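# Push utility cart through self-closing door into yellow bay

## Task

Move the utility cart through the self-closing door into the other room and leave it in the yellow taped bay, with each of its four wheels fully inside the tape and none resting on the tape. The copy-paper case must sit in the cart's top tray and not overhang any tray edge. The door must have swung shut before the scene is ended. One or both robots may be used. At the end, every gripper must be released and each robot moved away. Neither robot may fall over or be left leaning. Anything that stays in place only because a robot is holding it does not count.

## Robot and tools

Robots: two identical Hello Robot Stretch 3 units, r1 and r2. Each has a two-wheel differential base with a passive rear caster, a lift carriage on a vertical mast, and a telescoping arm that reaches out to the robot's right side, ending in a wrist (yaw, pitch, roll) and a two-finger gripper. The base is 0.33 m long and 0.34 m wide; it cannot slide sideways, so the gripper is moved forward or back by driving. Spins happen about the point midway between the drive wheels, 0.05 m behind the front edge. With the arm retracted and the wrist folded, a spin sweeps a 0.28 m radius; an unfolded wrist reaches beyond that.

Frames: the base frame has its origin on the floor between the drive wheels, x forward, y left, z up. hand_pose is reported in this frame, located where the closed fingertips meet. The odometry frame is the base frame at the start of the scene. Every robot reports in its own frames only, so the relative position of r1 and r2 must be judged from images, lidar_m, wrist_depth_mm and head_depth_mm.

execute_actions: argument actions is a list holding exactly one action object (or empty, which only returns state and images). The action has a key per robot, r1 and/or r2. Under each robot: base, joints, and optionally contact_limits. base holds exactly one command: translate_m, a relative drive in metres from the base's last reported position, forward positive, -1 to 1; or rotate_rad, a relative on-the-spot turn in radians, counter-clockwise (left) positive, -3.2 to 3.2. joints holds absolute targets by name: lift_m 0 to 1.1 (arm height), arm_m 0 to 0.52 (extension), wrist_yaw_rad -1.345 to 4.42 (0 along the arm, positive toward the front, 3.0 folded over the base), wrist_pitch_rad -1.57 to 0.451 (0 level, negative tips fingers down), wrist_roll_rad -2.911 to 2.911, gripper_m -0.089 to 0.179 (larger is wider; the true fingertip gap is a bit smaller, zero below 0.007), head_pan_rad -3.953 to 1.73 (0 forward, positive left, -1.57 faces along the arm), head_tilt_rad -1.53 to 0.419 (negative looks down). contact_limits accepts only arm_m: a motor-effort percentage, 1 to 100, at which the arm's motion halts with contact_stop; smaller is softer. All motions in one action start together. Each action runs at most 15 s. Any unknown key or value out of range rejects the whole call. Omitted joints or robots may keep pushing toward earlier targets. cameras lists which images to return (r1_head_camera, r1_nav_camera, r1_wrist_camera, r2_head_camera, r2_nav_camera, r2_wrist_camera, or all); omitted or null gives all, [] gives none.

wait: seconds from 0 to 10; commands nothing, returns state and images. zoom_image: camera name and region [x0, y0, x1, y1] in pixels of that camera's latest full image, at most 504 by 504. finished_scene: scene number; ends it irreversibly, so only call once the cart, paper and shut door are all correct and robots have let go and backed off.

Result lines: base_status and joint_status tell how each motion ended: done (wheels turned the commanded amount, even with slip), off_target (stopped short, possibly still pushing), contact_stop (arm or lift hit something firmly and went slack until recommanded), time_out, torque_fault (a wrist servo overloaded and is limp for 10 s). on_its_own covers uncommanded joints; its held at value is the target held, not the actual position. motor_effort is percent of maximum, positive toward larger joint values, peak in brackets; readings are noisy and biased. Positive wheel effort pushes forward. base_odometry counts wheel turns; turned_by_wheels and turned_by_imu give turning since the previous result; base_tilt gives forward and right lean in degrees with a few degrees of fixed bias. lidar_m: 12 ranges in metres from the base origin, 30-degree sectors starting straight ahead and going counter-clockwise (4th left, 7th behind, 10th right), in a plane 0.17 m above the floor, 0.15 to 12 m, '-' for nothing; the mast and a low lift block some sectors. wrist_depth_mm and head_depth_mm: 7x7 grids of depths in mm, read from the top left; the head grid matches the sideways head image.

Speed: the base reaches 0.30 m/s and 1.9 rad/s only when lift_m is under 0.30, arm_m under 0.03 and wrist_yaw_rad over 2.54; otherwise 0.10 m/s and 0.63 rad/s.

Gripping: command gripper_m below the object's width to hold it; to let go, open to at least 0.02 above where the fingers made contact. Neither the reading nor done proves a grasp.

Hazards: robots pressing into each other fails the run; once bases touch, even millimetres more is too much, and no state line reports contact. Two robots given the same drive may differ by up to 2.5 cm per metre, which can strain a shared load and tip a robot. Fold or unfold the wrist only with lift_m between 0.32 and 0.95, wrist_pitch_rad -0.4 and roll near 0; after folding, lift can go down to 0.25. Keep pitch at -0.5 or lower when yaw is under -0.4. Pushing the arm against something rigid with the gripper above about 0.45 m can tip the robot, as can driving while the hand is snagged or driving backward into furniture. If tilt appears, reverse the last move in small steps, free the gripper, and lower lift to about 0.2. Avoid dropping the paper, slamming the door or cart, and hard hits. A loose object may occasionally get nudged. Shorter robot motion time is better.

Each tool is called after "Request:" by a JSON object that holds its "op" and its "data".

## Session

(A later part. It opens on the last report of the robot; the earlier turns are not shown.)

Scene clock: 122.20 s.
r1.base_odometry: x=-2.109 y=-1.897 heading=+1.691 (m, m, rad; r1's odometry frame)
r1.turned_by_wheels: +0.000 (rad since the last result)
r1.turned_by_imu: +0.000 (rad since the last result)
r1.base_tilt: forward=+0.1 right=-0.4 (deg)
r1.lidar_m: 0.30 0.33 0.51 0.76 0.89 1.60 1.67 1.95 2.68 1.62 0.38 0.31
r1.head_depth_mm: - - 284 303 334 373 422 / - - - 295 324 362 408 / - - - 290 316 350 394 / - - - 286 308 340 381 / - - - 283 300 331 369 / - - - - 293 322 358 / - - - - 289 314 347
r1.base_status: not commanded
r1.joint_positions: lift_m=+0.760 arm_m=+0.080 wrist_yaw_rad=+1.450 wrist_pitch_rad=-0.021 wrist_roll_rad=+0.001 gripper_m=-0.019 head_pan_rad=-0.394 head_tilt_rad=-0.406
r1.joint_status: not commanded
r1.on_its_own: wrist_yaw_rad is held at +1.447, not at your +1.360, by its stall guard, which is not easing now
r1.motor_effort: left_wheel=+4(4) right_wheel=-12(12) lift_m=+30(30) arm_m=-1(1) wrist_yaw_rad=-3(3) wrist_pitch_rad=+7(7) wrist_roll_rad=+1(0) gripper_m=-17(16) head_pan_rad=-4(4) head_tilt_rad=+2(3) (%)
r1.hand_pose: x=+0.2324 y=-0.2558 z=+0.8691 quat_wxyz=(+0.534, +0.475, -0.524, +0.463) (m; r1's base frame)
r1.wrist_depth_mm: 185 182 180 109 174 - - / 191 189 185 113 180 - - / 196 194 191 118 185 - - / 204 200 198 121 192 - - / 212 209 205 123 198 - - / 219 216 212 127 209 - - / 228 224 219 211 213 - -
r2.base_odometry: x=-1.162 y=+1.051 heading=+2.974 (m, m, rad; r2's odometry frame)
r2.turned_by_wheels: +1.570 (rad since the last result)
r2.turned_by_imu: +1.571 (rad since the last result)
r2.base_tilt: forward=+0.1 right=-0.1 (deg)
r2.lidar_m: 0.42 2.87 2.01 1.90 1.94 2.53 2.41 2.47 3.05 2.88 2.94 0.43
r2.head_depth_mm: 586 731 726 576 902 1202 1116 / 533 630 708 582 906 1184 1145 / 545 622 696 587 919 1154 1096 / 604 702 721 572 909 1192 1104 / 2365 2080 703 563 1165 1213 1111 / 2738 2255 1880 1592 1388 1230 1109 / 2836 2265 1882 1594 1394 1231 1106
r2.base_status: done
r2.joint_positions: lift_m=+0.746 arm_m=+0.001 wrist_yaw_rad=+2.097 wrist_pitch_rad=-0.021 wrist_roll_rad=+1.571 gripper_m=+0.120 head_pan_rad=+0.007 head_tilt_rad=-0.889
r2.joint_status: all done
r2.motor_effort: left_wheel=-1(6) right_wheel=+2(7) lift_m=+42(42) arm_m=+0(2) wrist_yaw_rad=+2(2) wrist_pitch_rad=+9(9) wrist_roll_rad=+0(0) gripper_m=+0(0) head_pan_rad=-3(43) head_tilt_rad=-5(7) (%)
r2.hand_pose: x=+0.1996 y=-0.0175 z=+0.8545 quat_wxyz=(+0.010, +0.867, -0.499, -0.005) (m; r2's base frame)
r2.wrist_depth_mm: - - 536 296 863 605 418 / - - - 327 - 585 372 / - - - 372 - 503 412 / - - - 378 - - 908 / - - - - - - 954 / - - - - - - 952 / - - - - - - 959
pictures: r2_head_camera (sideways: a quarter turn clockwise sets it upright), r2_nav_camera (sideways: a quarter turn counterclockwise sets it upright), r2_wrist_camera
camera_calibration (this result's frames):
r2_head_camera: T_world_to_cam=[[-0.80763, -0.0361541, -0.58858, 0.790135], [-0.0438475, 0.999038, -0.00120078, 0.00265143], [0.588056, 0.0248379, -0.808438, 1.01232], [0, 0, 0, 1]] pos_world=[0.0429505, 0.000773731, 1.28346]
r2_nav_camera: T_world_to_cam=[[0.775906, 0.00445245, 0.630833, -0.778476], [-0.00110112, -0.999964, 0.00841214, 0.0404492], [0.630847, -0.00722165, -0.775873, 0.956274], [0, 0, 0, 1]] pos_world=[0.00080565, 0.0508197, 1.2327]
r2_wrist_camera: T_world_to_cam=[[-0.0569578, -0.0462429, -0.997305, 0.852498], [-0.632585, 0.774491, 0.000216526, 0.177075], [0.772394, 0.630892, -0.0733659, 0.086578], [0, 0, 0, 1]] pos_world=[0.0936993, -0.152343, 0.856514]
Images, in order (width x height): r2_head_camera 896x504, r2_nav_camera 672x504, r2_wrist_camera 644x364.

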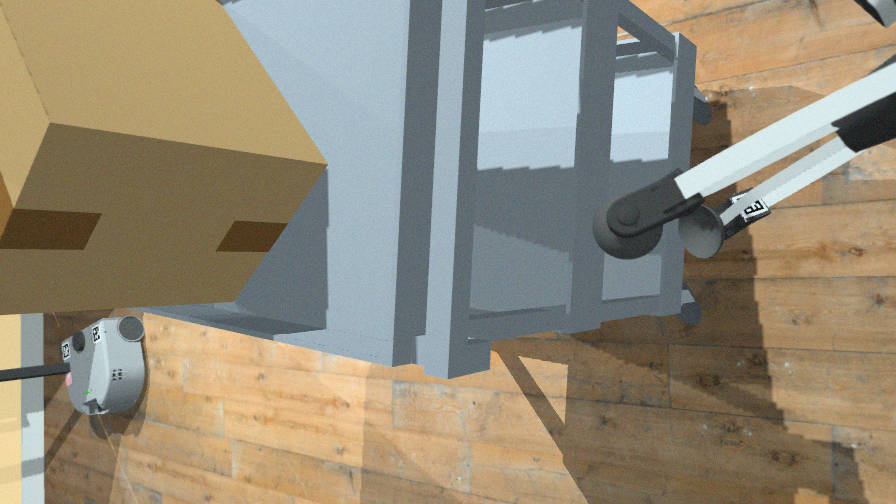

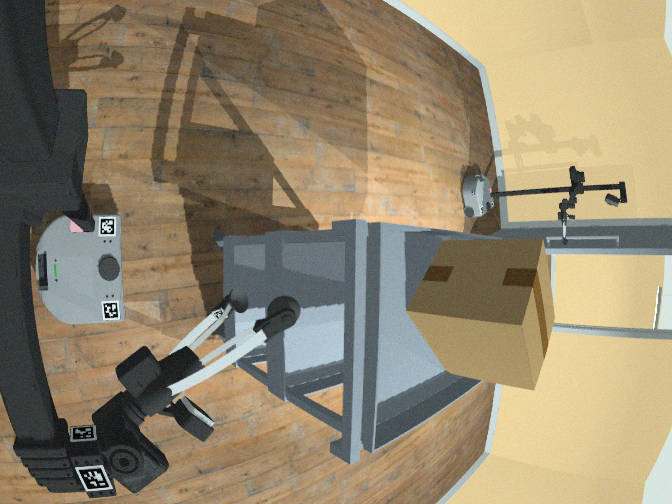

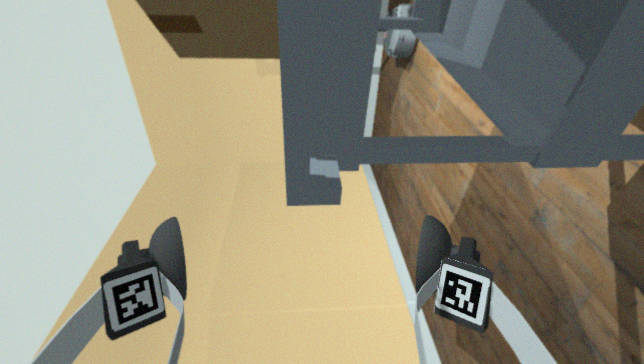

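Request:
{"op": "execute_actions", "data": {"actions": [{"r2":{"base":{"translate_m":0.18},"joints":{"head_tilt_rad":-1.1}}}], "cameras": ["r2_head_camera","r2_wrist_camera"]}}

Scene clock: 125.37 s.
r1.base_odometry: x=-2.109 y=-1.897 heading=+1.691 (m, m, rad; r1's odometry frame)
r1.turned_by_wheels: +0.000 (rad since the last result)
r1.turned_by_imu: +0.000 (rad since the last result)
r1.base_tilt: forward=+0.1 right=-0.4 (deg)
r1.lidar_m: 0.30 0.33 0.52 0.76 0.89 1.60 1.67 1.96 3.50 1.62 0.38 0.30
r1.head_depth_mm: - - 284 303 334 373 421 / - - - 295 325 361 408 / - - - 290 316 350 394 / - - - 286 308 340 381 / - - - 283 300 330 369 / - - - - 293 322 358 / - - - - 289 313 348
r1.base_status: not commanded
r1.joint_positions: lift_m=+0.760 arm_m=+0.080 wrist_yaw_rad=+1.450 wrist_pitch_rad=-0.021 wrist_roll_rad=+0.001 gripper_m=-0.019 head_pan_rad=-0.394 head_tilt_rad=-0.406
r1.joint_status: not commanded
r1.on_its_own: wrist_yaw_rad is held at +1.447, not at your +1.360, by its stall guard, which is not easing now
r1.motor_effort: left_wheel=+4(4) right_wheel=-12(12) lift_m=+30(30) arm_m=-1(1) wrist_yaw_rad=-3(4) wrist_pitch_rad=+7(7) wrist_roll_rad=+1(0) gripper_m=-18(17) head_pan_rad=-5(4) head_tilt_rad=+2(3) (%)
r1.hand_pose: x=+0.2324 y=-0.2558 z=+0.8691 quat_wxyz=(+0.534, +0.475, -0.524, +0.463) (m; r1's base frame)
r1.wrist_depth_mm: 184 182 180 109 173 - - / 190 188 186 113 180 - - / 197 194 191 117 185 - - / 204 201 198 121 192 - - / 211 208 205 123 198 - - / 219 216 213 127 209 - - / 227 224 219 212 213 - -
r2.base_odometry: x=-1.340 y=+1.081 heading=+2.974 (m, m, rad; r2's odometry frame)
r2.turned_by_wheels: +0.000 (rad since the last result)
r2.turned_by_imu: +0.001 (rad since the last result)
r2.base_tilt: forward=+0.2 right=-0.1 (deg)
r2.lidar_m: 0.24 0.25 2.01 1.91 1.94 2.55 2.60 2.65 3.05 2.87 0.33 0.25
r2.head_depth_mm: 418 564 592 536 748 1193 - / 391 477 582 536 815 - 1064 / 433 514 582 543 801 1170 - / 486 590 592 543 802 1183 - / 589 628 582 512 817 1184 - / 1961 1734 1553 1370 1272 1180 1104 / 1958 1733 1542 1406 1282 1183 1094
r2.base_status: done
r2.joint_positions: lift_m=+0.746 arm_m=+0.001 wrist_yaw_rad=+2.097 wrist_pitch_rad=-0.021 wrist_roll_rad=+1.571 gripper_m=+0.120 head_pan_rad=+0.007 head_tilt_rad=-1.087
r2.joint_status: all done
r2.motor_effort: left_wheel=-1(5) right_wheel=+1(7) lift_m=+41(42) arm_m=-1(2) wrist_yaw_rad=+3(2) wrist_pitch_rad=+9(9) wrist_roll_rad=+0(0) gripper_m=+0(0) head_pan_rad=-4(5) head_tilt_rad=-6(21) (%)
r2.hand_pose: x=+0.1996 y=-0.0175 z=+0.8545 quat_wxyz=(+0.010, +0.867, -0.499, -0.005) (m; r2's base frame)
r2.wrist_depth_mm: - 309 294 79 137 541 417 / - 423 398 88 152 568 419 / - - - 99 171 539 423 / - - - 112 199 - 389 / - - - 134 230 - 351 / - - - 160 274 - 866 / - - - 198 - - 972
pictures: r2_head_camera (sideways: a quarter turn clockwise sets it upright), r2_wrist_camera
camera_calibration (this result's frames):
r2_head_camera: T_world_to_cam=[[-0.907461, -0.0367682, -0.418524, 0.569221], [-0.0432595, 0.999046, 0.00602868, -0.00676349], [0.417903, 0.0235759, -0.908186, 1.143], [0, 0, 0, 1]] pos_world=[0.0385904, 0.000739005, 1.27633]
r2_wrist_camera: T_world_to_cam=[[-0.0569579, -0.046243, -0.997305, 0.852498], [-0.632585, 0.774491, 0.000216543, 0.177075], [0.772394, 0.630892, -0.073366, 0.0865781], [0, 0, 0, 1]] pos_world=[0.0936993, -0.152343, 0.856514]
Images, in order (width x height): r2_head_camera 896x504, r2_wrist_camera 644x364.

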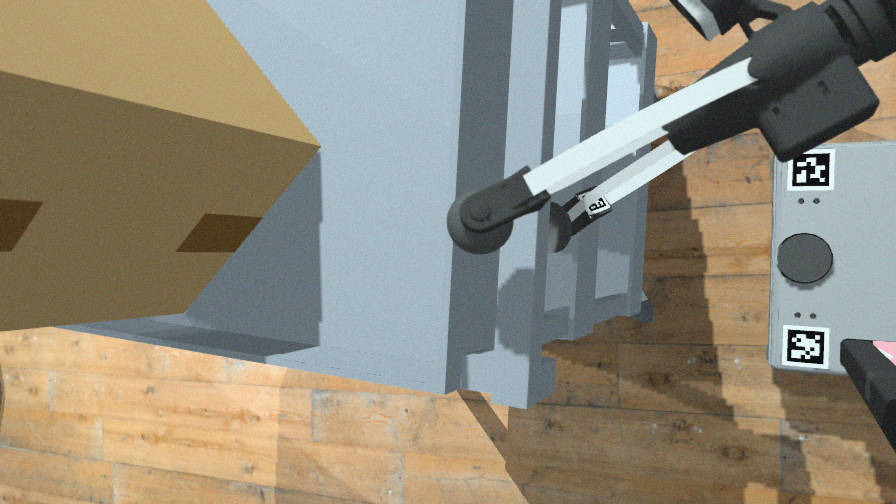

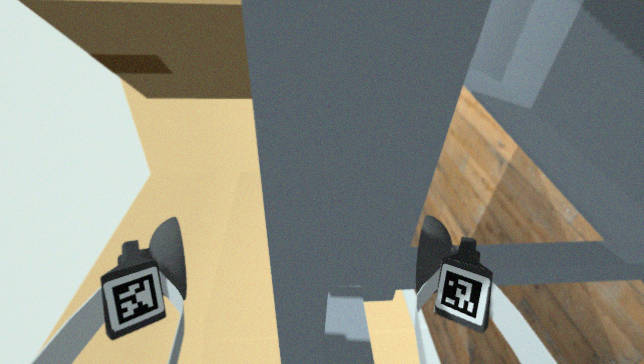

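Request:
{"op": "execute_actions", "data": {"actions": [{"r2":{"joints":{"gripper_m":-0.02}}}], "cameras": ["r2_head_camera","r2_wrist_camera"]}}

Request:
{"op": "execute_actions", "data": {"actions": [{"r2":{"base":{"translate_m":0.1}}}], "cameras": ["r2_nav_camera"]}}

Scene clock: 127.57 s.
r1.base_odometry: x=-2.109 y=-1.897 heading=+1.691 (m, m, rad; r1's odometry frame)
r1.turned_by_wheels: +0.000 (rad since the last result)
r1.turned_by_imu: +0.000 (rad since the last result)
r1.base_tilt: forward=+0.1 right=-0.4 (deg)
r1.lidar_m: 0.30 0.33 0.52 0.76 0.89 1.60 1.67 1.96 3.49 1.62 0.38 0.30
r1.head_depth_mm: - - 284 302 334 373 422 / - - - 295 325 361 408 / - - - 290 316 351 394 / - - - 286 308 340 381 / - - - 283 300 331 369 / - - - - 293 322 358 / - - - - 289 314 348
r1.base_status: not commanded
r1.joint_positions: lift_m=+0.760 arm_m=+0.080 wrist_yaw_rad=+1.450 wrist_pitch_rad=-0.021 wrist_roll_rad=+0.001 gripper_m=-0.019 head_pan_rad=-0.394 head_tilt_rad=-0.406
r1.joint_status: not commanded
r1.on_its_own: wrist_yaw_rad is held at +1.447, not at your +1.360, by its stall guard, which is not easing now
r1.motor_effort: left_wheel=+4(4) right_wheel=-12(12) lift_m=+30(30) arm_m=-1(1) wrist_yaw_rad=-3(3) wrist_pitch_rad=+7(7) wrist_roll_rad=+1(0) gripper_m=-17(18) head_pan_rad=-5(4) head_tilt_rad=+2(2) (%)
r1.hand_pose: x=+0.2324 y=-0.2558 z=+0.8691 quat_wxyz=(+0.534, +0.475, -0.524, +0.463) (m; r1's base frame)
r1.wrist_depth_mm: 185 182 179 109 174 - - / 191 188 185 113 179 - - / 197 194 191 117 185 - - / 204 201 197 121 192 - - / 211 208 205 123 198 - - / 219 216 212 127 208 - - / 228 224 220 212 214 - -
r2.base_odometry: x=-1.340 y=+1.081 heading=+2.974 (m, m, rad; r2's odometry frame)
r2.turned_by_wheels: +0.000 (rad since the last result)
r2.turned_by_imu: +0.001 (rad since the last result)
r2.base_tilt: forward=+0.2 right=-0.1 (deg)
r2.lidar_m: 0.24 0.25 2.02 1.91 1.95 2.56 2.60 2.65 3.02 2.87 0.33 0.24
r2.head_depth_mm: 411 556 593 535 740 1194 - / 390 476 583 535 757 - 1064 / 431 512 583 535 814 1173 - / 484 588 592 539 806 1182 - / 584 638 583 505 810 1187 - / 1963 1735 1551 1371 1254 1184 1106 / 1963 1731 1545 1401 1282 1179 1094
r2.base_status: not commanded
r2.joint_positions: lift_m=+0.746 arm_m=+0.001 wrist_yaw_rad=+2.095 wrist_pitch_rad=-0.017 wrist_roll_rad=+1.571 gripper_m=-0.019 head_pan_rad=+0.007 head_tilt_rad=-1.087
r2.joint_status: all done
r2.motor_effort: left_wheel=-2(2) right_wheel=-6(7) lift_m=+41(42) arm_m=+0(1) wrist_yaw_rad=+5(4) wrist_pitch_rad=+7(9) wrist_roll_rad=+0(0) gripper_m=-26(99) head_pan_rad=-3(4) head_tilt_rad=-7(6) (%)
r2.hand_pose: x=+0.2000 y=-0.0177 z=+0.8556 quat_wxyz=(+0.008, +0.866, -0.500, -0.004) (m; r2's base frame)
r2.wrist_depth_mm: - 307 292 76 134 542 422 / - 419 397 84 149 570 427 / - - - 94 167 - 428 / - - - 108 192 - 396 / - - - 123 255 - 346 / - - - 142 271 280 840 / - - - 191 - - 952
pictures: r2_head_camera (sideways: a quarter turn clockwise sets it upright), r2_wrist_camera
camera_calibration (this result's frames):
r2_head_camera: T_world_to_cam=[[-0.907461, -0.0367684, -0.418524, 0.569221], [-0.0432596, 0.999046, 0.00602868, -0.00676348], [0.417903, 0.023576, -0.908186, 1.143], [0, 0, 0, 1]] pos_world=[0.0385904, 0.000739011, 1.27633]
r2_wrist_camera: T_world_to_cam=[[-0.0531902, -0.0438977, -0.997619, 0.853208], [-0.630953, 0.775821, -0.000497446, 0.17778], [0.773996, 0.629424, -0.0689635, 0.0823787], [0, 0, 0, 1]] pos_world=[0.0937926, -0.152323, 0.856946]
Images, in order (width x height): r2_head_camera 896x504, r2_wrist_camera 644x364.

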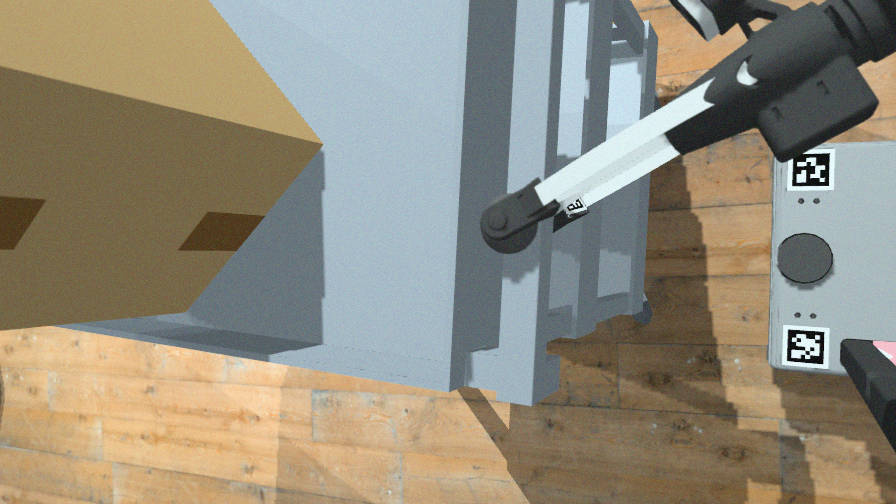

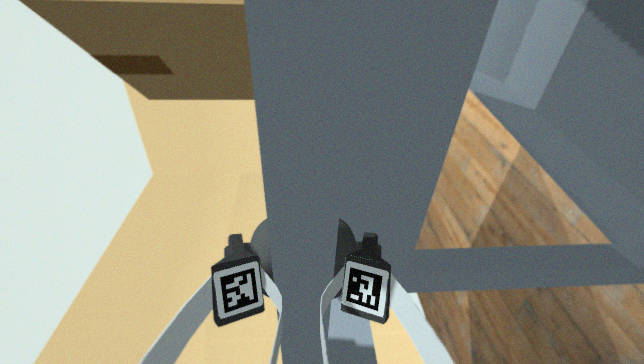

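Scene clock: 129.70 s.
r1.base_odometry: x=-2.109 y=-1.897 heading=+1.691 (m, m, rad; r1's odometry frame)
r1.turned_by_wheels: +0.000 (rad since the last result)
r1.turned_by_imu: +0.000 (rad since the last result)
r1.base_tilt: forward=+0.1 right=-0.4 (deg)
r1.lidar_m: 0.30 0.33 0.52 0.76 0.89 1.60 1.67 1.96 3.49 1.56 0.38 0.30
r1.head_depth_mm: - - 284 303 334 373 421 / - - - 295 325 362 408 / - - - 290 316 350 394 / - - - 286 308 340 381 / - - - 283 300 331 369 / - - - - 293 322 358 / - - - - 289 313 347
r1.base_status: not commanded
r1.joint_positions: lift_m=+0.760 arm_m=+0.080 wrist_yaw_rad=+1.450 wrist_pitch_rad=-0.021 wrist_roll_rad=+0.001 gripper_m=-0.019 head_pan_rad=-0.394 head_tilt_rad=-0.406
r1.joint_status: not commanded
r1.on_its_own: wrist_yaw_rad is held at +1.447, not at your +1.360, by its stall guard, which is not easing now
r1.motor_effort: left_wheel=+4(4) right_wheel=-12(12) lift_m=+30(30) arm_m=-1(1) wrist_yaw_rad=-3(3) wrist_pitch_rad=+7(7) wrist_roll_rad=+1(1) gripper_m=-18(17) head_pan_rad=-4(4) head_tilt_rad=+2(2) (%)
r1.hand_pose: x=+0.2324 y=-0.2558 z=+0.8691 quat_wxyz=(+0.534, +0.475, -0.524, +0.463) (m; r1's base frame)
r1.wrist_depth_mm: 185 182 180 109 174 - - / 190 188 184 113 180 - - / 197 194 191 118 186 - - / 203 200 197 121 191 - - / 212 208 204 123 198 - - / 219 216 213 127 209 - - / 228 224 220 211 213 - -
r2.base_odometry: x=-1.438 y=+1.097 heading=+2.975 (m, m, rad; r2's odometry frame)
r2.turned_by_wheels: +0.000 (rad since the last result)
r2.turned_by_imu: -0.069 (rad since the last result)
r2.base_tilt: forward=+0.2 right=-0.1 (deg)
r2.lidar_m: 0.23 0.25 2.09 1.91 1.93 2.41 2.69 2.71 3.14 2.86 0.30 0.24
r2.head_depth_mm: 382 507 592 535 503 1112 - / 392 466 574 535 733 1087 1062 / 440 521 583 535 434 1170 - / 501 609 591 535 813 1169 - / 1923 649 575 507 816 1177 - / 1963 1733 1564 1367 1271 1184 1108 / 1956 1739 1545 1401 1286 1185 1094
r2.base_status: done
r2.joint_positions: lift_m=+0.746 arm_m=+0.001 wrist_yaw_rad=+2.115 wrist_pitch_rad=-0.017 wrist_roll_rad=+1.571 gripper_m=-0.016 head_pan_rad=+0.007 head_tilt_rad=-1.087
r2.joint_status: not commanded
r2.on_its_own: wrist_yaw_rad is at rest, and its effort (-18) is outside its rest range (-12 to +12)
r2.motor_effort: left_wheel=+3(15) right_wheel=-2(19) lift_m=+42(42) arm_m=+0(0) wrist_yaw_rad=-18(90) wrist_pitch_rad=+8(8) wrist_roll_rad=+0(0) gripper_m=-22(26) head_pan_rad=-3(2) head_tilt_rad=-6(6) (%)
r2.hand_pose: x=+0.1975 y=-0.0134 z=+0.8555 quat_wxyz=(+0.008, +0.871, -0.491, -0.004) (m; r2's base frame)
r2.wrist_depth_mm: - 331 294 65 125 512 423 / - - 451 73 140 526 423 / - - - 83 160 - 416 / - - - 98 191 - 383 / - - - 115 270 - 292 / - - - 138 - - 923 / - - - 204 - - 986
pictures: r2_nav_camera (sideways: a quarter turn counterclockwise sets it upright)
camera_calibration (this result's frames):
r2_nav_camera: T_world_to_cam=[[0.884749, 0.00512621, 0.46604, -0.564456], [0.000595141, -0.999951, 0.00986915, 0.0385443], [0.466067, -0.00845436, -0.884709, 1.09876], [0, 0, 0, 1]] pos_world=[-0.0127158, 0.0507253, 1.23476]
Images, in order (width x height): r2_nav_camera 672x504.

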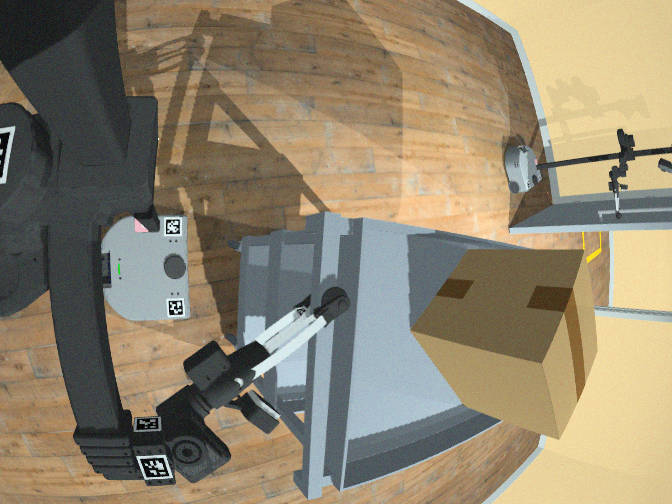

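Request:
{"op": "execute_actions", "data": {"actions": [{"r2":{"base":{"rotate_rad":0.05},"joints":{"arm_m":0.04,"gripper_m":-0.03,"head_tilt_rad":-0.7}}}], "cameras": []}}

Request:
{"op": "execute_actions", "data": {"actions": [{"r2":{"base":{"translate_m":0.12}}}], "cameras": ["r2_nav_camera"]}}

Scene clock: 131.37 s.
r1.base_odometry: x=-2.109 y=-1.897 heading=+1.691 (m, m, rad; r1's odometry frame)
r1.turned_by_wheels: +0.000 (rad since the last result)
r1.turned_by_imu: +0.000 (rad since the last result)
r1.base_tilt: forward=+0.1 right=-0.4 (deg)
r1.lidar_m: 0.30 0.33 0.52 0.76 0.90 1.60 1.67 1.96 3.49 1.56 0.38 0.31
r1.head_depth_mm: - - 284 303 334 373 422 / - - - 295 325 361 408 / - - - 290 316 351 394 / - - - 286 308 340 382 / - - - 283 300 331 368 / - - - - 293 322 358 / - - - - 289 313 348
r1.base_status: not commanded
r1.joint_positions: lift_m=+0.760 arm_m=+0.080 wrist_yaw_rad=+1.450 wrist_pitch_rad=-0.021 wrist_roll_rad=+0.001 gripper_m=-0.019 head_pan_rad=-0.394 head_tilt_rad=-0.406
r1.joint_status: not commanded
r1.on_its_own: wrist_yaw_rad is held at +1.447, not at your +1.360, by its stall guard, which is not easing now
r1.motor_effort: left_wheel=+4(4) right_wheel=-12(12) lift_m=+30(30) arm_m=-1(2) wrist_yaw_rad=-3(3) wrist_pitch_rad=+7(7) wrist_roll_rad=+1(1) gripper_m=-18(18) head_pan_rad=-4(4) head_tilt_rad=+3(2) (%)
r1.hand_pose: x=+0.2324 y=-0.2558 z=+0.8691 quat_wxyz=(+0.534, +0.475, -0.524, +0.463) (m; r1's base frame)
r1.wrist_depth_mm: 184 183 179 109 174 - - / 191 188 185 113 180 - - / 196 194 191 118 185 - - / 204 201 198 121 191 - - / 212 208 205 123 199 - - / 220 216 213 127 209 - - / 228 224 220 211 213 - -
r2.base_odometry: x=-1.438 y=+1.097 heading=+3.025 (m, m, rad; r2's odometry frame)
r2.turned_by_wheels: +0.050 (rad since the last result)
r2.turned_by_imu: +0.050 (rad since the last result)
r2.base_tilt: forward=+0.2 right=-0.1 (deg)
r2.lidar_m: 0.23 2.97 2.04 1.91 1.95 2.51 2.68 2.73 3.05 2.86 0.30 0.24
r2.head_depth_mm: 2723 585 428 476 589 523 413 / - 582 457 499 571 521 419 / - 3353 505 576 605 520 437 / 2038 2189 596 672 609 519 395 / 2567 2873 2352 1900 1461 507 425 / 2597 2905 2301 1894 1566 1337 1140 / 2632 2914 2401 1887 1562 1328 1158
r2.base_status: done
r2.joint_positions: lift_m=+0.746 arm_m=+0.039 wrist_yaw_rad=+2.142 wrist_pitch_rad=-0.018 wrist_roll_rad=+1.573 gripper_m=-0.025 head_pan_rad=+0.007 head_tilt_rad=-0.705
r2.joint_status: gripper_m off_target (ended at -0.025, target -0.030); the others done
r2.on_its_own: wrist_yaw_rad is at rest, and its effort (-49) is outside its rest range (-12 to +12)
r2.motor_effort: left_wheel=+4(4) right_wheel=+0(10) lift_m=+42(41) arm_m=+7(9) wrist_yaw_rad=-49(56) wrist_pitch_rad=+8(8) wrist_roll_rad=-1(1) gripper_m=-28(90) head_pan_rad=-3(3) head_tilt_rad=+3(24) (%)
r2.hand_pose: x=+0.1938 y=-0.0460 z=+0.8552 quat_wxyz=(+0.008, +0.878, -0.479, -0.005) (m; r2's base frame)
r2.wrist_depth_mm: - 349 307 60 121 129 423 / - - 445 68 137 503 418 / - - - 78 157 - 405 / - - - 93 190 - 378 / - - - 112 266 284 285 / - - - 137 - - 920 / - - - 218 - - 956
pictures: none
No camera images: the call's "cameras" was empty. Leave "cameras" out to get every camera's image.

Scene clock: 133.50 s.
r1.base_odometry: x=-2.109 y=-1.897 heading=+1.691 (m, m, rad; r1's odometry frame)
r1.turned_by_wheels: +0.000 (rad since the last result)
r1.turned_by_imu: +0.000 (rad since the last result)
r1.base_tilt: forward=+0.1 right=-0.4 (deg)
r1.lidar_m: 0.30 0.33 0.52 0.76 0.89 1.60 1.66 1.96 3.49 1.49 0.38 0.31
r1.head_depth_mm: - - 285 302 334 373 422 / - - - 295 325 361 408 / - - - 290 315 351 394 / - - - 286 308 340 381 / - - - 283 300 331 369 / - - - - 293 322 358 / - - - - 289 313 347
r1.base_status: not commanded
r1.joint_positions: lift_m=+0.760 arm_m=+0.080 wrist_yaw_rad=+1.450 wrist_pitch_rad=-0.021 wrist_roll_rad=+0.001 gripper_m=-0.019 head_pan_rad=-0.394 head_tilt_rad=-0.406
r1.joint_status: not commanded
r1.on_its_own: wrist_yaw_rad is held at +1.447, not at your +1.360, by its stall guard, which is not easing now
r1.motor_effort: left_wheel=+4(4) right_wheel=-12(12) lift_m=+30(30) arm_m=-1(1) wrist_yaw_rad=-3(3) wrist_pitch_rad=+7(7) wrist_roll_rad=+1(1) gripper_m=-18(17) head_pan_rad=-3(4) head_tilt_rad=+3(3) (%)
r1.hand_pose: x=+0.2324 y=-0.2558 z=+0.8691 quat_wxyz=(+0.534, +0.475, -0.524, +0.463) (m; r1's base frame)
r1.wrist_depth_mm: 185 182 180 109 174 - - / 191 187 184 114 179 - - / 197 194 191 118 185 - - / 204 201 198 121 191 - - / 211 208 205 123 198 - - / 219 215 212 127 209 - - / 227 223 218 211 213 - -
r2.base_odometry: x=-1.557 y=+1.111 heading=+3.024 (m, m, rad; r2's odometry frame)
r2.turned_by_wheels: +0.000 (rad since the last result)
r2.turned_by_imu: -0.028 (rad since the last result)
r2.base_tilt: forward=+0.1 right=-0.1 (deg)
r2.lidar_m: 0.23 2.39 2.08 1.93 1.95 2.47 2.80 2.84 3.07 2.85 0.27 0.23
r2.head_depth_mm: 2657 585 440 463 548 522 420 / - 2828 479 531 583 521 418 / - 3328 561 635 611 520 435 / - 3166 2349 1853 597 519 450 / 2040 2725 2380 1896 1571 503 429 / 2479 2841 2229 1904 1564 1335 1140 / 2491 2860 2322 1898 1558 1328 1160
r2.base_status: done
r2.joint_positions: lift_m=+0.746 arm_m=+0.040 wrist_yaw_rad=+2.167 wrist_pitch_rad=-0.020 wrist_roll_rad=+1.576 gripper_m=-0.015 head_pan_rad=+0.007 head_tilt_rad=-0.705
r2.joint_status: not commanded
r2.on_its_own: wrist_yaw_rad is held at +2.166, not at your +2.100, by its stall guard, which is not easing now; gripper_m is held at -0.017, not at your -0.030, by its stall guard, which is not easing now
r2.motor_effort: left_wheel=+1(12) right_wheel=+6(19) lift_m=+42(43) arm_m=+2(5) wrist_yaw_rad=-2(66) wrist_pitch_rad=+9(10) wrist_roll_rad=-2(2) gripper_m=-24(28) head_pan_rad=-3(4) head_tilt_rad=+2(2) (%)
r2.hand_pose: x=+0.1903 y=-0.0413 z=+0.8548 quat_wxyz=(+0.008, +0.883, -0.468, -0.007) (m; r2's base frame)
r2.wrist_depth_mm: - - - - 109 113 420 / - - 51 50 126 437 404 / - - 63 59 152 - 378 / - - - 74 196 - 353 / - - - 97 273 280 288 / - - - 137 - - 961 / - - - - - - 951
pictures: r2_nav_camera (sideways: a quarter turn counterclockwise sets it upright)
camera_calibration (this result's frames):
r2_nav_camera: T_world_to_cam=[[0.647225, 0.00337246, 0.762291, -0.949003], [-0.00274996, -0.999973, 0.00675886, 0.0426098], [0.762294, -0.00647078, -0.647199, 0.788124], [0, 0, 0, 1]] pos_world=[0.0135543, 0.0509089, 1.2332]
Images, in order (width x height): r2_nav_camera 672x504.

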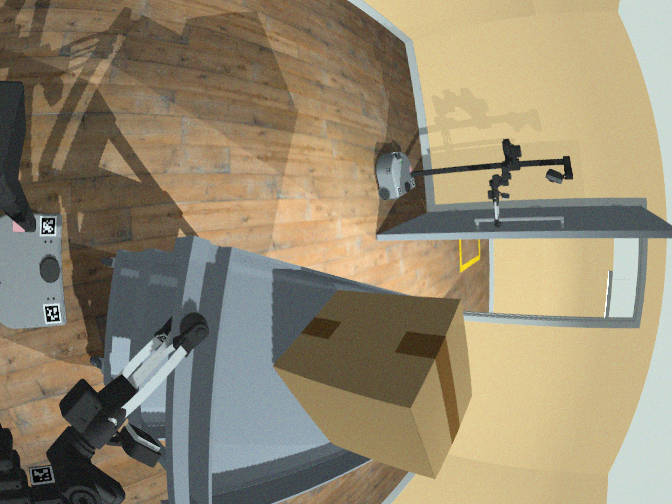

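Request:
{"op": "execute_actions", "data": {"actions": [{"r2":{"base":{"rotate_rad":-0.3},"joints":{"wrist_yaw_rad":2.15}}}], "cameras": []}}

Request:
{"op": "execute_actions", "data": {"actions": [{"r2":{"base":{"translate_m":0.12}}}], "cameras": ["r2_nav_camera","r2_wrist_camera"]}}

Scene clock: 137.17 s.
r1.base_odometry: x=-2.109 y=-1.897 heading=+1.691 (m, m, rad; r1's odometry frame)
r1.turned_by_wheels: +0.000 (rad since the last result)
r1.turned_by_imu: +0.000 (rad since the last result)
r1.base_tilt: forward=+0.2 right=-0.4 (deg)
r1.lidar_m: 0.30 0.33 0.52 0.76 0.89 1.60 1.67 1.95 3.52 1.51 0.38 0.30
r1.head_depth_mm: - - 284 303 334 373 422 / - - - 295 324 361 408 / - - - 290 316 351 394 / - - - 287 307 340 381 / - - - 283 300 331 369 / - - - - 293 322 358 / - - - - 289 313 348
r1.base_status: not commanded
r1.joint_positions: lift_m=+0.760 arm_m=+0.080 wrist_yaw_rad=+1.450 wrist_pitch_rad=-0.021 wrist_roll_rad=+0.001 gripper_m=-0.019 head_pan_rad=-0.394 head_tilt_rad=-0.406
r1.joint_status: not commanded
r1.on_its_own: wrist_yaw_rad is held at +1.447, not at your +1.360, by its stall guard, which is not easing now
r1.motor_effort: left_wheel=+4(4) right_wheel=-12(12) lift_m=+30(30) arm_m=-1(1) wrist_yaw_rad=-4(4) wrist_pitch_rad=+7(7) wrist_roll_rad=+1(0) gripper_m=-17(16) head_pan_rad=-5(4) head_tilt_rad=+2(2) (%)
r1.hand_pose: x=+0.2324 y=-0.2558 z=+0.8691 quat_wxyz=(+0.534, +0.475, -0.524, +0.463) (m; r1's base frame)
r1.wrist_depth_mm: 185 182 179 109 174 - - / 191 188 185 113 180 - - / 197 194 191 117 185 - - / 203 200 198 121 191 - - / 211 208 203 123 199 - - / 219 217 213 127 210 - - / 228 225 220 212 214 - -
r2.base_odometry: x=-1.557 y=+1.111 heading=+2.725 (m, m, rad; r2's odometry frame)
r2.turned_by_wheels: -0.300 (rad since the last result)
r2.turned_by_imu: -0.294 (rad since the last result)
r2.base_tilt: forward=+0.2 right=-0.1 (deg)
r2.lidar_m: 0.22 0.22 2.47 1.95 1.94 2.07 2.84 2.80 3.03 2.88 0.35 0.23
r2.head_depth_mm: 3157 584 543 703 615 522 443 / 3051 581 454 537 599 520 435 / 2904 578 446 493 575 520 428 / 2767 576 473 550 595 519 412 / - 2974 520 619 609 517 409 / - 3284 2304 1842 1493 552 416 / - 3121 2220 1894 1562 1336 1160
r2.base_status: done
r2.joint_positions: lift_m=+0.746 arm_m=+0.040 wrist_yaw_rad=+2.183 wrist_pitch_rad=-0.017 wrist_roll_rad=+1.573 gripper_m=-0.015 head_pan_rad=+0.007 head_tilt_rad=-0.705
r2.joint_status: wrist_yaw_rad off_target (ended at +2.183, target +2.150)
r2.on_its_own: wrist_yaw_rad is held at +2.194, not at your +2.150, by its stall guard, which is not easing now; gripper_m is held at -0.017, not at your -0.030, by its stall guard, which is not easing now; wrist_yaw_rad is at rest, and its effort (+13) is outside its rest range (-12 to +12)
r2.motor_effort: left_wheel=+2(10) right_wheel=-8(13) lift_m=+42(42) arm_m=+3(2) wrist_yaw_rad=+13(40) wrist_pitch_rad=+7(9) wrist_roll_rad=-1(2) gripper_m=-24(24) head_pan_rad=-3(4) head_tilt_rad=+1(1) (%)
r2.hand_pose: x=+0.1880 y=-0.0378 z=+0.8555 quat_wxyz=(+0.008, +0.887, -0.461, -0.005) (m; r2's base frame)
r2.wrist_depth_mm: 316 288 288 81 139 541 423 / - 380 360 89 152 578 423 / - - - 99 169 570 421 / - - - 111 191 - 404 / - - - 124 225 - 372 / - - - 140 268 275 281 / - - - 179 - - 975
pictures: none
No camera images: the call's "cameras" was empty. Leave "cameras" out to get every camera's image.

Scene clock: 139.47 s.
r1.base_odometry: x=-2.109 y=-1.897 heading=+1.691 (m, m, rad; r1's odometry frame)
r1.turned_by_wheels: +0.000 (rad since the last result)
r1.turned_by_imu: +0.000 (rad since the last result)
r1.base_tilt: forward=+0.1 right=-0.5 (deg)
r1.lidar_m: 0.30 0.33 0.52 0.76 0.89 1.61 1.67 1.95 3.49 1.47 0.38 0.30
r1.head_depth_mm: - - 284 303 334 373 422 / - - - 295 325 362 408 / - - - 290 316 350 394 / - - - 287 308 340 382 / - - - 283 300 331 370 / - - - - 293 322 358 / - - - - 289 313 348
r1.base_status: not commanded
r1.joint_positions: lift_m=+0.760 arm_m=+0.080 wrist_yaw_rad=+1.450 wrist_pitch_rad=-0.021 wrist_roll_rad=+0.001 gripper_m=-0.019 head_pan_rad=-0.394 head_tilt_rad=-0.406
r1.joint_status: not commanded
r1.on_its_own: wrist_yaw_rad is held at +1.447, not at your +1.360, by its stall guard, which is not easing now
r1.motor_effort: left_wheel=+4(4) right_wheel=-12(12) lift_m=+30(30) arm_m=-1(1) wrist_yaw_rad=-3(3) wrist_pitch_rad=+7(7) wrist_roll_rad=+1(1) gripper_m=-18(19) head_pan_rad=-4(4) head_tilt_rad=+2(3) (%)
r1.hand_pose: x=+0.2324 y=-0.2558 z=+0.8691 quat_wxyz=(+0.534, +0.475, -0.524, +0.463) (m; r1's base frame)
r1.wrist_depth_mm: 185 182 179 109 174 - - / 190 188 185 113 180 - - / 196 194 192 118 185 - - / 204 201 197 121 191 - - / 211 208 204 123 198 - - / 220 216 212 127 209 - - / 227 225 219 212 213 - -
r2.base_odometry: x=-1.667 y=+1.160 heading=+2.725 (m, m, rad; r2's odometry frame)
r2.turned_by_wheels: +0.000 (rad since the last result)
r2.turned_by_imu: -0.023 (rad since the last result)
r2.base_tilt: forward=+0.2 right=-0.1 (deg)
r2.lidar_m: 0.22 0.23 2.57 2.01 1.99 2.11 2.96 2.91 3.12 2.85 0.32 0.23
r2.head_depth_mm: 3125 583 467 597 615 521 416 / 2968 582 434 476 584 521 417 / 2849 580 457 510 583 520 426 / 2763 2870 497 581 611 519 416 / 2663 2878 577 657 594 518 415 / - 3262 2396 1916 1561 1278 418 / - 3269 2395 1899 1564 1332 1165
r2.base_status: done
r2.joint_positions: lift_m=+0.746 arm_m=+0.040 wrist_yaw_rad=+2.190 wrist_pitch_rad=-0.018 wrist_roll_rad=+1.573 gripper_m=-0.015 head_pan_rad=+0.007 head_tilt_rad=-0.705
r2.joint_status: not commanded
r2.on_its_own: wrist_yaw_rad is held at +2.194, not at your +2.150, by its stall guard, which is not easing now; gripper_m is held at -0.017, not at your -0.030, by its stall guard, which is not easing now
r2.motor_effort: left_wheel=+0(11) right_wheel=+7(16) lift_m=+41(43) arm_m=+2(2) wrist_yaw_rad=+3(75) wrist_pitch_rad=+8(8) wrist_roll_rad=-1(1) gripper_m=-23(24) head_pan_rad=-4(2) head_tilt_rad=+1(2) (%)
r2.hand_pose: x=+0.1868 y=-0.0363 z=+0.8554 quat_wxyz=(+0.008, +0.889, -0.458, -0.005) (m; r2's base frame)
r2.wrist_depth_mm: - 310 278 70 129 512 422 / - 479 411 78 143 543 424 / - - - 87 161 - 423 / - - - 102 189 - 389 / - - - 117 232 - 343 / - - - 137 272 - 866 / - - - 190 - - 970
pictures: r2_nav_camera (sideways: a quarter turn counterclockwise sets it upright), r2_wrist_camera
camera_calibration (this result's frames):
r2_nav_camera: T_world_to_cam=[[0.647139, 0.00337216, 0.762364, -0.949097], [-0.00275028, -0.999973, 0.00675777, 0.0426112], [0.762367, -0.00646993, -0.647113, 0.788011], [0, 0, 0, 1]] pos_world=[0.013562, 0.050909, 1.2332]
r2_wrist_camera: T_world_to_cam=[[-0.0506028, -0.0476204, -0.997583, 0.850831], [-0.701701, 0.71247, 0.00158376, 0.193012], [0.710672, 0.700085, -0.0694683, 0.119083], [0, 0, 0, 1]] pos_world=[0.0938624, -0.180367, 0.856741]
Images, in order (width x height): r2_nav_camera 672x504, r2_wrist_camera 644x364.

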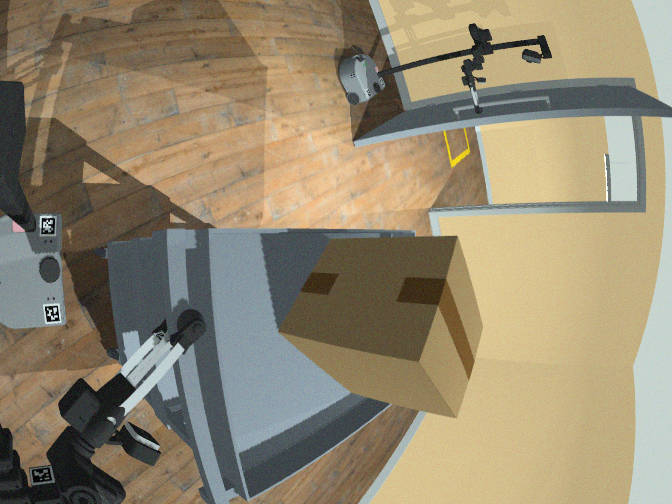

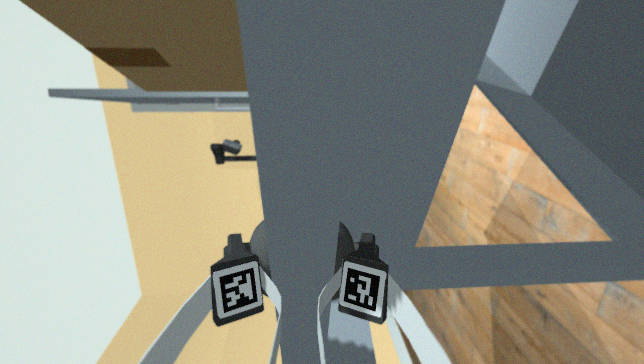

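Request:
{"op": "execute_actions", "data": {"actions": [{"r2":{"joints":{"arm_m":0.24,"wrist_yaw_rad":2.19},"contact_limits":{"arm_m":40}}}], "cameras": ["r2_nav_camera","r2_wrist_camera"]}}

Scene clock: 142.57 s.
r1.base_odometry: x=-2.109 y=-1.897 heading=+1.691 (m, m, rad; r1's odometry frame)
r1.turned_by_wheels: +0.000 (rad since the last result)
r1.turned_by_imu: +0.000 (rad since the last result)
r1.base_tilt: forward=+0.1 right=-0.4 (deg)
r1.lidar_m: 0.30 0.33 0.52 0.76 0.89 1.60 1.67 1.96 3.50 1.53 0.38 0.31
r1.head_depth_mm: - - 284 303 334 373 422 / - - - 295 324 361 408 / - - - 290 316 351 394 / - - - 286 307 341 381 / - - - 283 300 331 369 / - - - - 293 322 358 / - - - - 289 314 347
r1.base_status: not commanded
r1.joint_positions: lift_m=+0.760 arm_m=+0.080 wrist_yaw_rad=+1.450 wrist_pitch_rad=-0.021 wrist_roll_rad=+0.001 gripper_m=-0.019 head_pan_rad=-0.394 head_tilt_rad=-0.406
r1.joint_status: not commanded
r1.on_its_own: wrist_yaw_rad is held at +1.447, not at your +1.360, by its stall guard, which is not easing now
r1.motor_effort: left_wheel=+4(4) right_wheel=-12(12) lift_m=+30(30) arm_m=-1(1) wrist_yaw_rad=-3(4) wrist_pitch_rad=+7(7) wrist_roll_rad=+0(1) gripper_m=-17(18) head_pan_rad=-4(4) head_tilt_rad=+2(3) (%)
r1.hand_pose: x=+0.2324 y=-0.2558 z=+0.8691 quat_wxyz=(+0.534, +0.475, -0.524, +0.463) (m; r1's base frame)
r1.wrist_depth_mm: 184 182 180 109 174 - - / 191 188 185 113 179 - - / 197 194 191 117 185 - - / 204 202 198 121 191 - - / 211 207 205 123 198 - - / 219 215 212 127 209 - - / 228 223 220 212 214 - -
r2.base_odometry: x=-1.667 y=+1.160 heading=+2.725 (m, m, rad; r2's odometry frame)
r2.turned_by_wheels: +0.001 (rad since the last result)
r2.turned_by_imu: +0.002 (rad since the last result)
r2.base_tilt: forward=+0.2 right=-0.1 (deg)
r2.lidar_m: 0.30 1.91 2.57 2.01 1.99 2.11 2.96 2.90 3.11 2.86 0.31 0.21
r2.head_depth_mm: 3108 584 457 509 577 523 461 / 2971 582 477 543 599 520 439 / 2837 3068 503 582 599 803 743 / 2726 2983 871 741 978 1112 1120 / 2675 2932 2432 1849 1562 1328 1158 / - 3281 2404 1903 1565 1334 1159 / - 3269 2314 1902 1568 1331 1160
r2.base_status: not commanded
r2.joint_positions: lift_m=+0.746 arm_m=+0.239 wrist_yaw_rad=+2.198 wrist_pitch_rad=-0.017 wrist_roll_rad=+1.572 gripper_m=-0.015 head_pan_rad=+0.007 head_tilt_rad=-0.705
r2.joint_status: all done
r2.on_its_own: gripper_m is held at -0.017, not at your -0.030, by its stall guard, which is not easing now
r2.motor_effort: left_wheel=+6(6) right_wheel=-12(12) lift_m=+42(42) arm_m=+5(6) wrist_yaw_rad=-9(59) wrist_pitch_rad=+7(8) wrist_roll_rad=-1(1) gripper_m=-23(24) head_pan_rad=-4(4) head_tilt_rad=+1(2) (%)
r2.contact_limits: arm_m 35 (drawing in: default 14, maximum 24; extending or still: default 22, maximum 35)
r2.hand_pose: x=+0.1858 y=-0.2343 z=+0.8556 quat_wxyz=(+0.008, +0.891, -0.455, -0.004) (m; r2's base frame)
r2.wrist_depth_mm: - 323 325 97 154 601 420 / - 329 332 104 164 610 425 / - 452 428 112 177 614 427 / - - - 121 193 573 428 / - - - 130 214 - 396 / - - - 141 264 277 276 / - - - 163 257 - 933
pictures: r2_nav_camera (sideways: a quarter turn counterclockwise sets it upright), r2_wrist_camera
camera_calibration (this result's frames):
r2_nav_camera: T_world_to_cam=[[0.647139, 0.00337195, 0.762364, -0.949097], [-0.0027506, -0.999973, 0.00675777, 0.0426112], [0.762367, -0.00647018, -0.647113, 0.788011], [0, 0, 0, 1]] pos_world=[0.013562, 0.050909, 1.2332]
r2_wrist_camera: T_world_to_cam=[[-0.0494758, -0.0476728, -0.997637, 0.841382], [-0.706863, 0.707349, 0.00125425, 0.333358], [0.705618, 0.705255, -0.0686948, 0.259944], [0, 0, 0, 1]] pos_world=[0.0938453, -0.379016, 0.856833]
Images, in order (width x height): r2_nav_camera 672x504, r2_wrist_camera 644x364.

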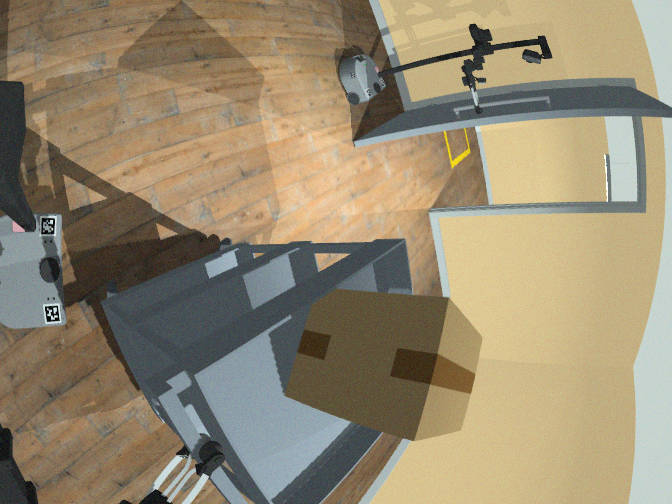

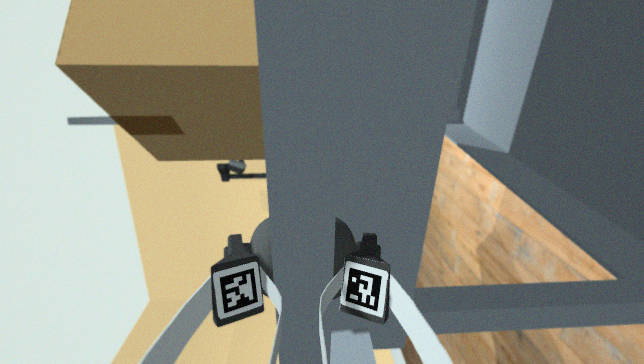

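Request:
{"op": "execute_actions", "data": {"actions": [{"r2":{"joints":{"arm_m":0.34},"contact_limits":{"arm_m":35}}}], "cameras": []}}

Request:
{"op": "execute_actions", "data": {"actions": [{"r2":{"joints":{"gripper_m":0.12,"wrist_yaw_rad":2.15}}}], "cameras": ["r2_nav_camera","r2_wrist_camera"]}}

Scene clock: 145.10 s.
r1.base_odometry: x=-2.109 y=-1.897 heading=+1.691 (m, m, rad; r1's odometry frame)
r1.turned_by_wheels: +0.000 (rad since the last result)
r1.turned_by_imu: +0.000 (rad since the last result)
r1.base_tilt: forward=+0.1 right=-0.4 (deg)
r1.lidar_m: 0.30 0.33 0.52 0.76 0.89 1.60 1.67 1.95 3.49 1.58 0.38 0.30
r1.head_depth_mm: - - 284 303 334 373 422 / - - - 295 325 361 407 / - - - 290 316 350 394 / - - - 286 308 341 381 / - - - 283 300 331 369 / - - - - 293 322 358 / - - - - 289 313 348
r1.base_status: not commanded
r1.joint_positions: lift_m=+0.760 arm_m=+0.080 wrist_yaw_rad=+1.450 wrist_pitch_rad=-0.021 wrist_roll_rad=+0.001 gripper_m=-0.019 head_pan_rad=-0.394 head_tilt_rad=-0.406
r1.joint_status: not commanded
r1.on_its_own: wrist_yaw_rad is held at +1.447, not at your +1.360, by its stall guard, which is not easing now
r1.motor_effort: left_wheel=+4(4) right_wheel=-12(12) lift_m=+30(30) arm_m=-1(1) wrist_yaw_rad=-3(3) wrist_pitch_rad=+7(7) wrist_roll_rad=+1(1) gripper_m=-18(17) head_pan_rad=-4(4) head_tilt_rad=+2(3) (%)
r1.hand_pose: x=+0.2324 y=-0.2558 z=+0.8691 quat_wxyz=(+0.534, +0.475, -0.524, +0.463) (m; r1's base frame)
r1.wrist_depth_mm: 184 182 180 109 174 - - / 190 188 186 114 179 - - / 197 194 191 117 185 - - / 204 201 198 121 192 - - / 211 208 204 123 198 - - / 219 216 213 127 209 - - / 228 224 220 212 213 - -
r2.base_odometry: x=-1.667 y=+1.160 heading=+2.725 (m, m, rad; r2's odometry frame)
r2.turned_by_wheels: +0.000 (rad since the last result)
r2.turned_by_imu: +0.001 (rad since the last result)
r2.base_tilt: forward=+0.2 right=-0.1 (deg)
r2.lidar_m: 0.40 1.91 2.58 2.00 2.00 2.10 2.97 2.91 3.10 2.84 0.27 0.27
r2.head_depth_mm: 3086 584 462 520 584 486 717 / 2973 3166 478 545 591 820 743 / 2818 3110 872 722 933 855 1018 / 2728 3005 2423 780 1003 1183 1163 / 2664 2955 2409 1897 1569 1336 1160 / - 3289 2394 1894 1561 1329 1160 / - 3253 2309 1886 1566 1331 1160
r2.base_status: not commanded
r2.joint_positions: lift_m=+0.746 arm_m=+0.339 wrist_yaw_rad=+2.193 wrist_pitch_rad=-0.016 wrist_roll_rad=+1.572 gripper_m=-0.015 head_pan_rad=+0.007 head_tilt_rad=-0.705
r2.joint_status: all done
r2.on_its_own: gripper_m is held at -0.017, not at your -0.030, by its stall guard, which is not easing now
r2.motor_effort: left_wheel=+8(8) right_wheel=-15(15) lift_m=+42(41) arm_m=+5(7) wrist_yaw_rad=-3(16) wrist_pitch_rad=+7(7) wrist_roll_rad=-1(1) gripper_m=-24(24) head_pan_rad=-4(3) head_tilt_rad=+2(2) (%)
r2.contact_limits: arm_m 35 (drawing in: default 14, maximum 24; extending or still: default 22, maximum 35)
r2.hand_pose: x=+0.1865 y=-0.3353 z=+0.8557 quat_wxyz=(+0.008, +0.890, -0.457, -0.004) (m; r2's base frame)
r2.wrist_depth_mm: - 378 385 111 168 604 422 / - 342 348 116 177 611 425 / - 373 380 123 186 607 425 / - - 492 130 197 595 425 / - - - 135 209 - 407 / - - - 142 - - 374 / - - - 155 239 251 257
pictures: none
No camera images: the call's "cameras" was empty. Leave "cameras" out to get every camera's image.

Scene clock: 146.93 s.
r1.base_odometry: x=-2.109 y=-1.897 heading=+1.691 (m, m, rad; r1's odometry frame)
r1.turned_by_wheels: +0.000 (rad since the last result)
r1.turned_by_imu: +0.000 (rad since the last result)
r1.base_tilt: forward=+0.1 right=-0.4 (deg)
r1.lidar_m: 0.30 0.33 0.52 0.76 0.89 1.60 1.67 1.96 3.48 1.58 0.38 0.30
r1.head_depth_mm: - - 285 303 334 373 422 / - - - 295 325 361 408 / - - - 290 316 351 394 / - - - 286 308 340 381 / - - - 283 300 331 369 / - - - - 293 322 358 / - - - - 289 313 347
r1.base_status: not commanded
r1.joint_positions: lift_m=+0.760 arm_m=+0.080 wrist_yaw_rad=+1.450 wrist_pitch_rad=-0.021 wrist_roll_rad=+0.001 gripper_m=-0.019 head_pan_rad=-0.394 head_tilt_rad=-0.406
r1.joint_status: not commanded
r1.on_its_own: wrist_yaw_rad is held at +1.447, not at your +1.360, by its stall guard, which is not easing now
r1.motor_effort: left_wheel=+4(4) right_wheel=-12(12) lift_m=+30(30) arm_m=-1(1) wrist_yaw_rad=-3(4) wrist_pitch_rad=+7(7) wrist_roll_rad=+1(0) gripper_m=-17(17) head_pan_rad=-4(4) head_tilt_rad=+3(2) (%)
r1.hand_pose: x=+0.2324 y=-0.2558 z=+0.8691 quat_wxyz=(+0.534, +0.475, -0.524, +0.463) (m; r1's base frame)
r1.wrist_depth_mm: 185 182 180 109 174 - - / 190 187 185 113 179 - - / 197 194 191 117 185 - - / 204 202 197 121 192 - - / 211 208 205 123 198 - - / 218 216 212 127 209 - - / 227 224 219 211 212 - -
r2.base_odometry: x=-1.667 y=+1.160 heading=+2.725 (m, m, rad; r2's odometry frame)
r2.turned_by_wheels: -0.001 (rad since the last result)
r2.turned_by_imu: +0.000 (rad since the last result)
r2.base_tilt: forward=+0.1 right=-0.1 (deg)
r2.lidar_m: 0.40 1.91 2.58 2.01 1.99 2.11 2.97 2.92 3.12 2.85 0.27 0.28
r2.head_depth_mm: 3105 585 464 523 586 485 731 / 2973 3187 479 547 594 819 746 / 2835 3089 877 721 936 857 1032 / 2734 3017 2425 781 1003 1186 1165 / 2665 2946 2404 1889 1570 1337 1163 / - 3312 2392 1909 1574 1333 1159 / - 3262 2392 1896 1560 1327 1157
r2.base_status: not commanded
r2.joint_positions: lift_m=+0.746 arm_m=+0.340 wrist_yaw_rad=+2.153 wrist_pitch_rad=-0.016 wrist_roll_rad=+1.572 gripper_m=+0.120 head_pan_rad=+0.007 head_tilt_rad=-0.705
r2.joint_status: all done
r2.motor_effort: left_wheel=+0(8) right_wheel=+1(15) lift_m=+41(41) arm_m=+3(5) wrist_yaw_rad=-4(32) wrist_pitch_rad=+7(7) wrist_roll_rad=-1(1) gripper_m=+0(98) head_pan_rad=-3(4) head_tilt_rad=+2(2) (%)
r2.hand_pose: x=+0.1923 y=-0.3439 z=+0.8557 quat_wxyz=(+0.007, +0.880, -0.474, -0.004) (m; r2's base frame)
r2.wrist_depth_mm: - 416 413 116 173 607 422 / - 363 371 120 181 614 423 / - 358 358 126 189 607 426 / - 508 457 131 198 613 430 / - - - 138 206 569 429 / - - - 145 216 - 380 / - - - 152 231 251 253
pictures: r2_nav_camera (sideways: a quarter turn counterclockwise sets it upright), r2_wrist_camera
camera_calibration (this result's frames):
r2_nav_camera: T_world_to_cam=[[0.647139, 0.00337214, 0.762364, -0.949097], [-0.00275031, -0.999973, 0.00675777, 0.0426112], [0.762367, -0.00646996, -0.647113, 0.788011], [0, 0, 0, 1]] pos_world=[0.013562, 0.050909, 1.2332]
r2_wrist_camera: T_world_to_cam=[[-0.0509658, -0.0453562, -0.99767, 0.837723], [-0.674775, 0.738023, 0.000918661, 0.420106], [0.736262, 0.67325, -0.0682192, 0.315364], [0, 0, 0, 1]] pos_world=[0.0939816, -0.484371, 0.8569]
Images, in order (width x height): r2_nav_camera 672x504, r2_wrist_camera 644x364.

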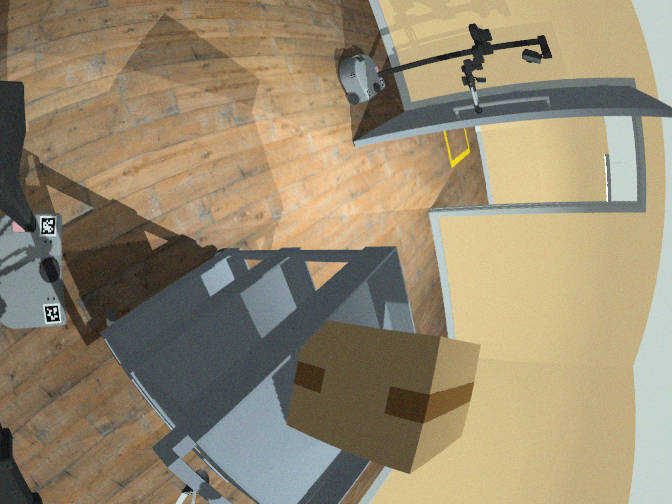

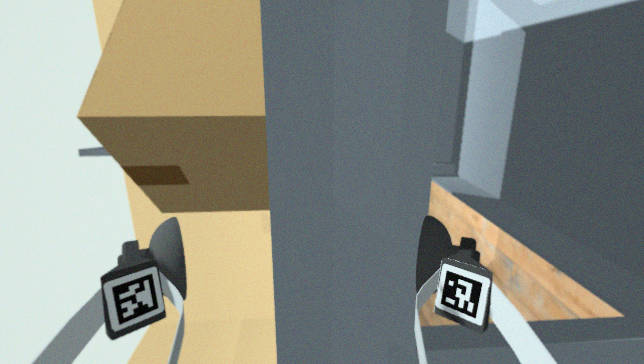

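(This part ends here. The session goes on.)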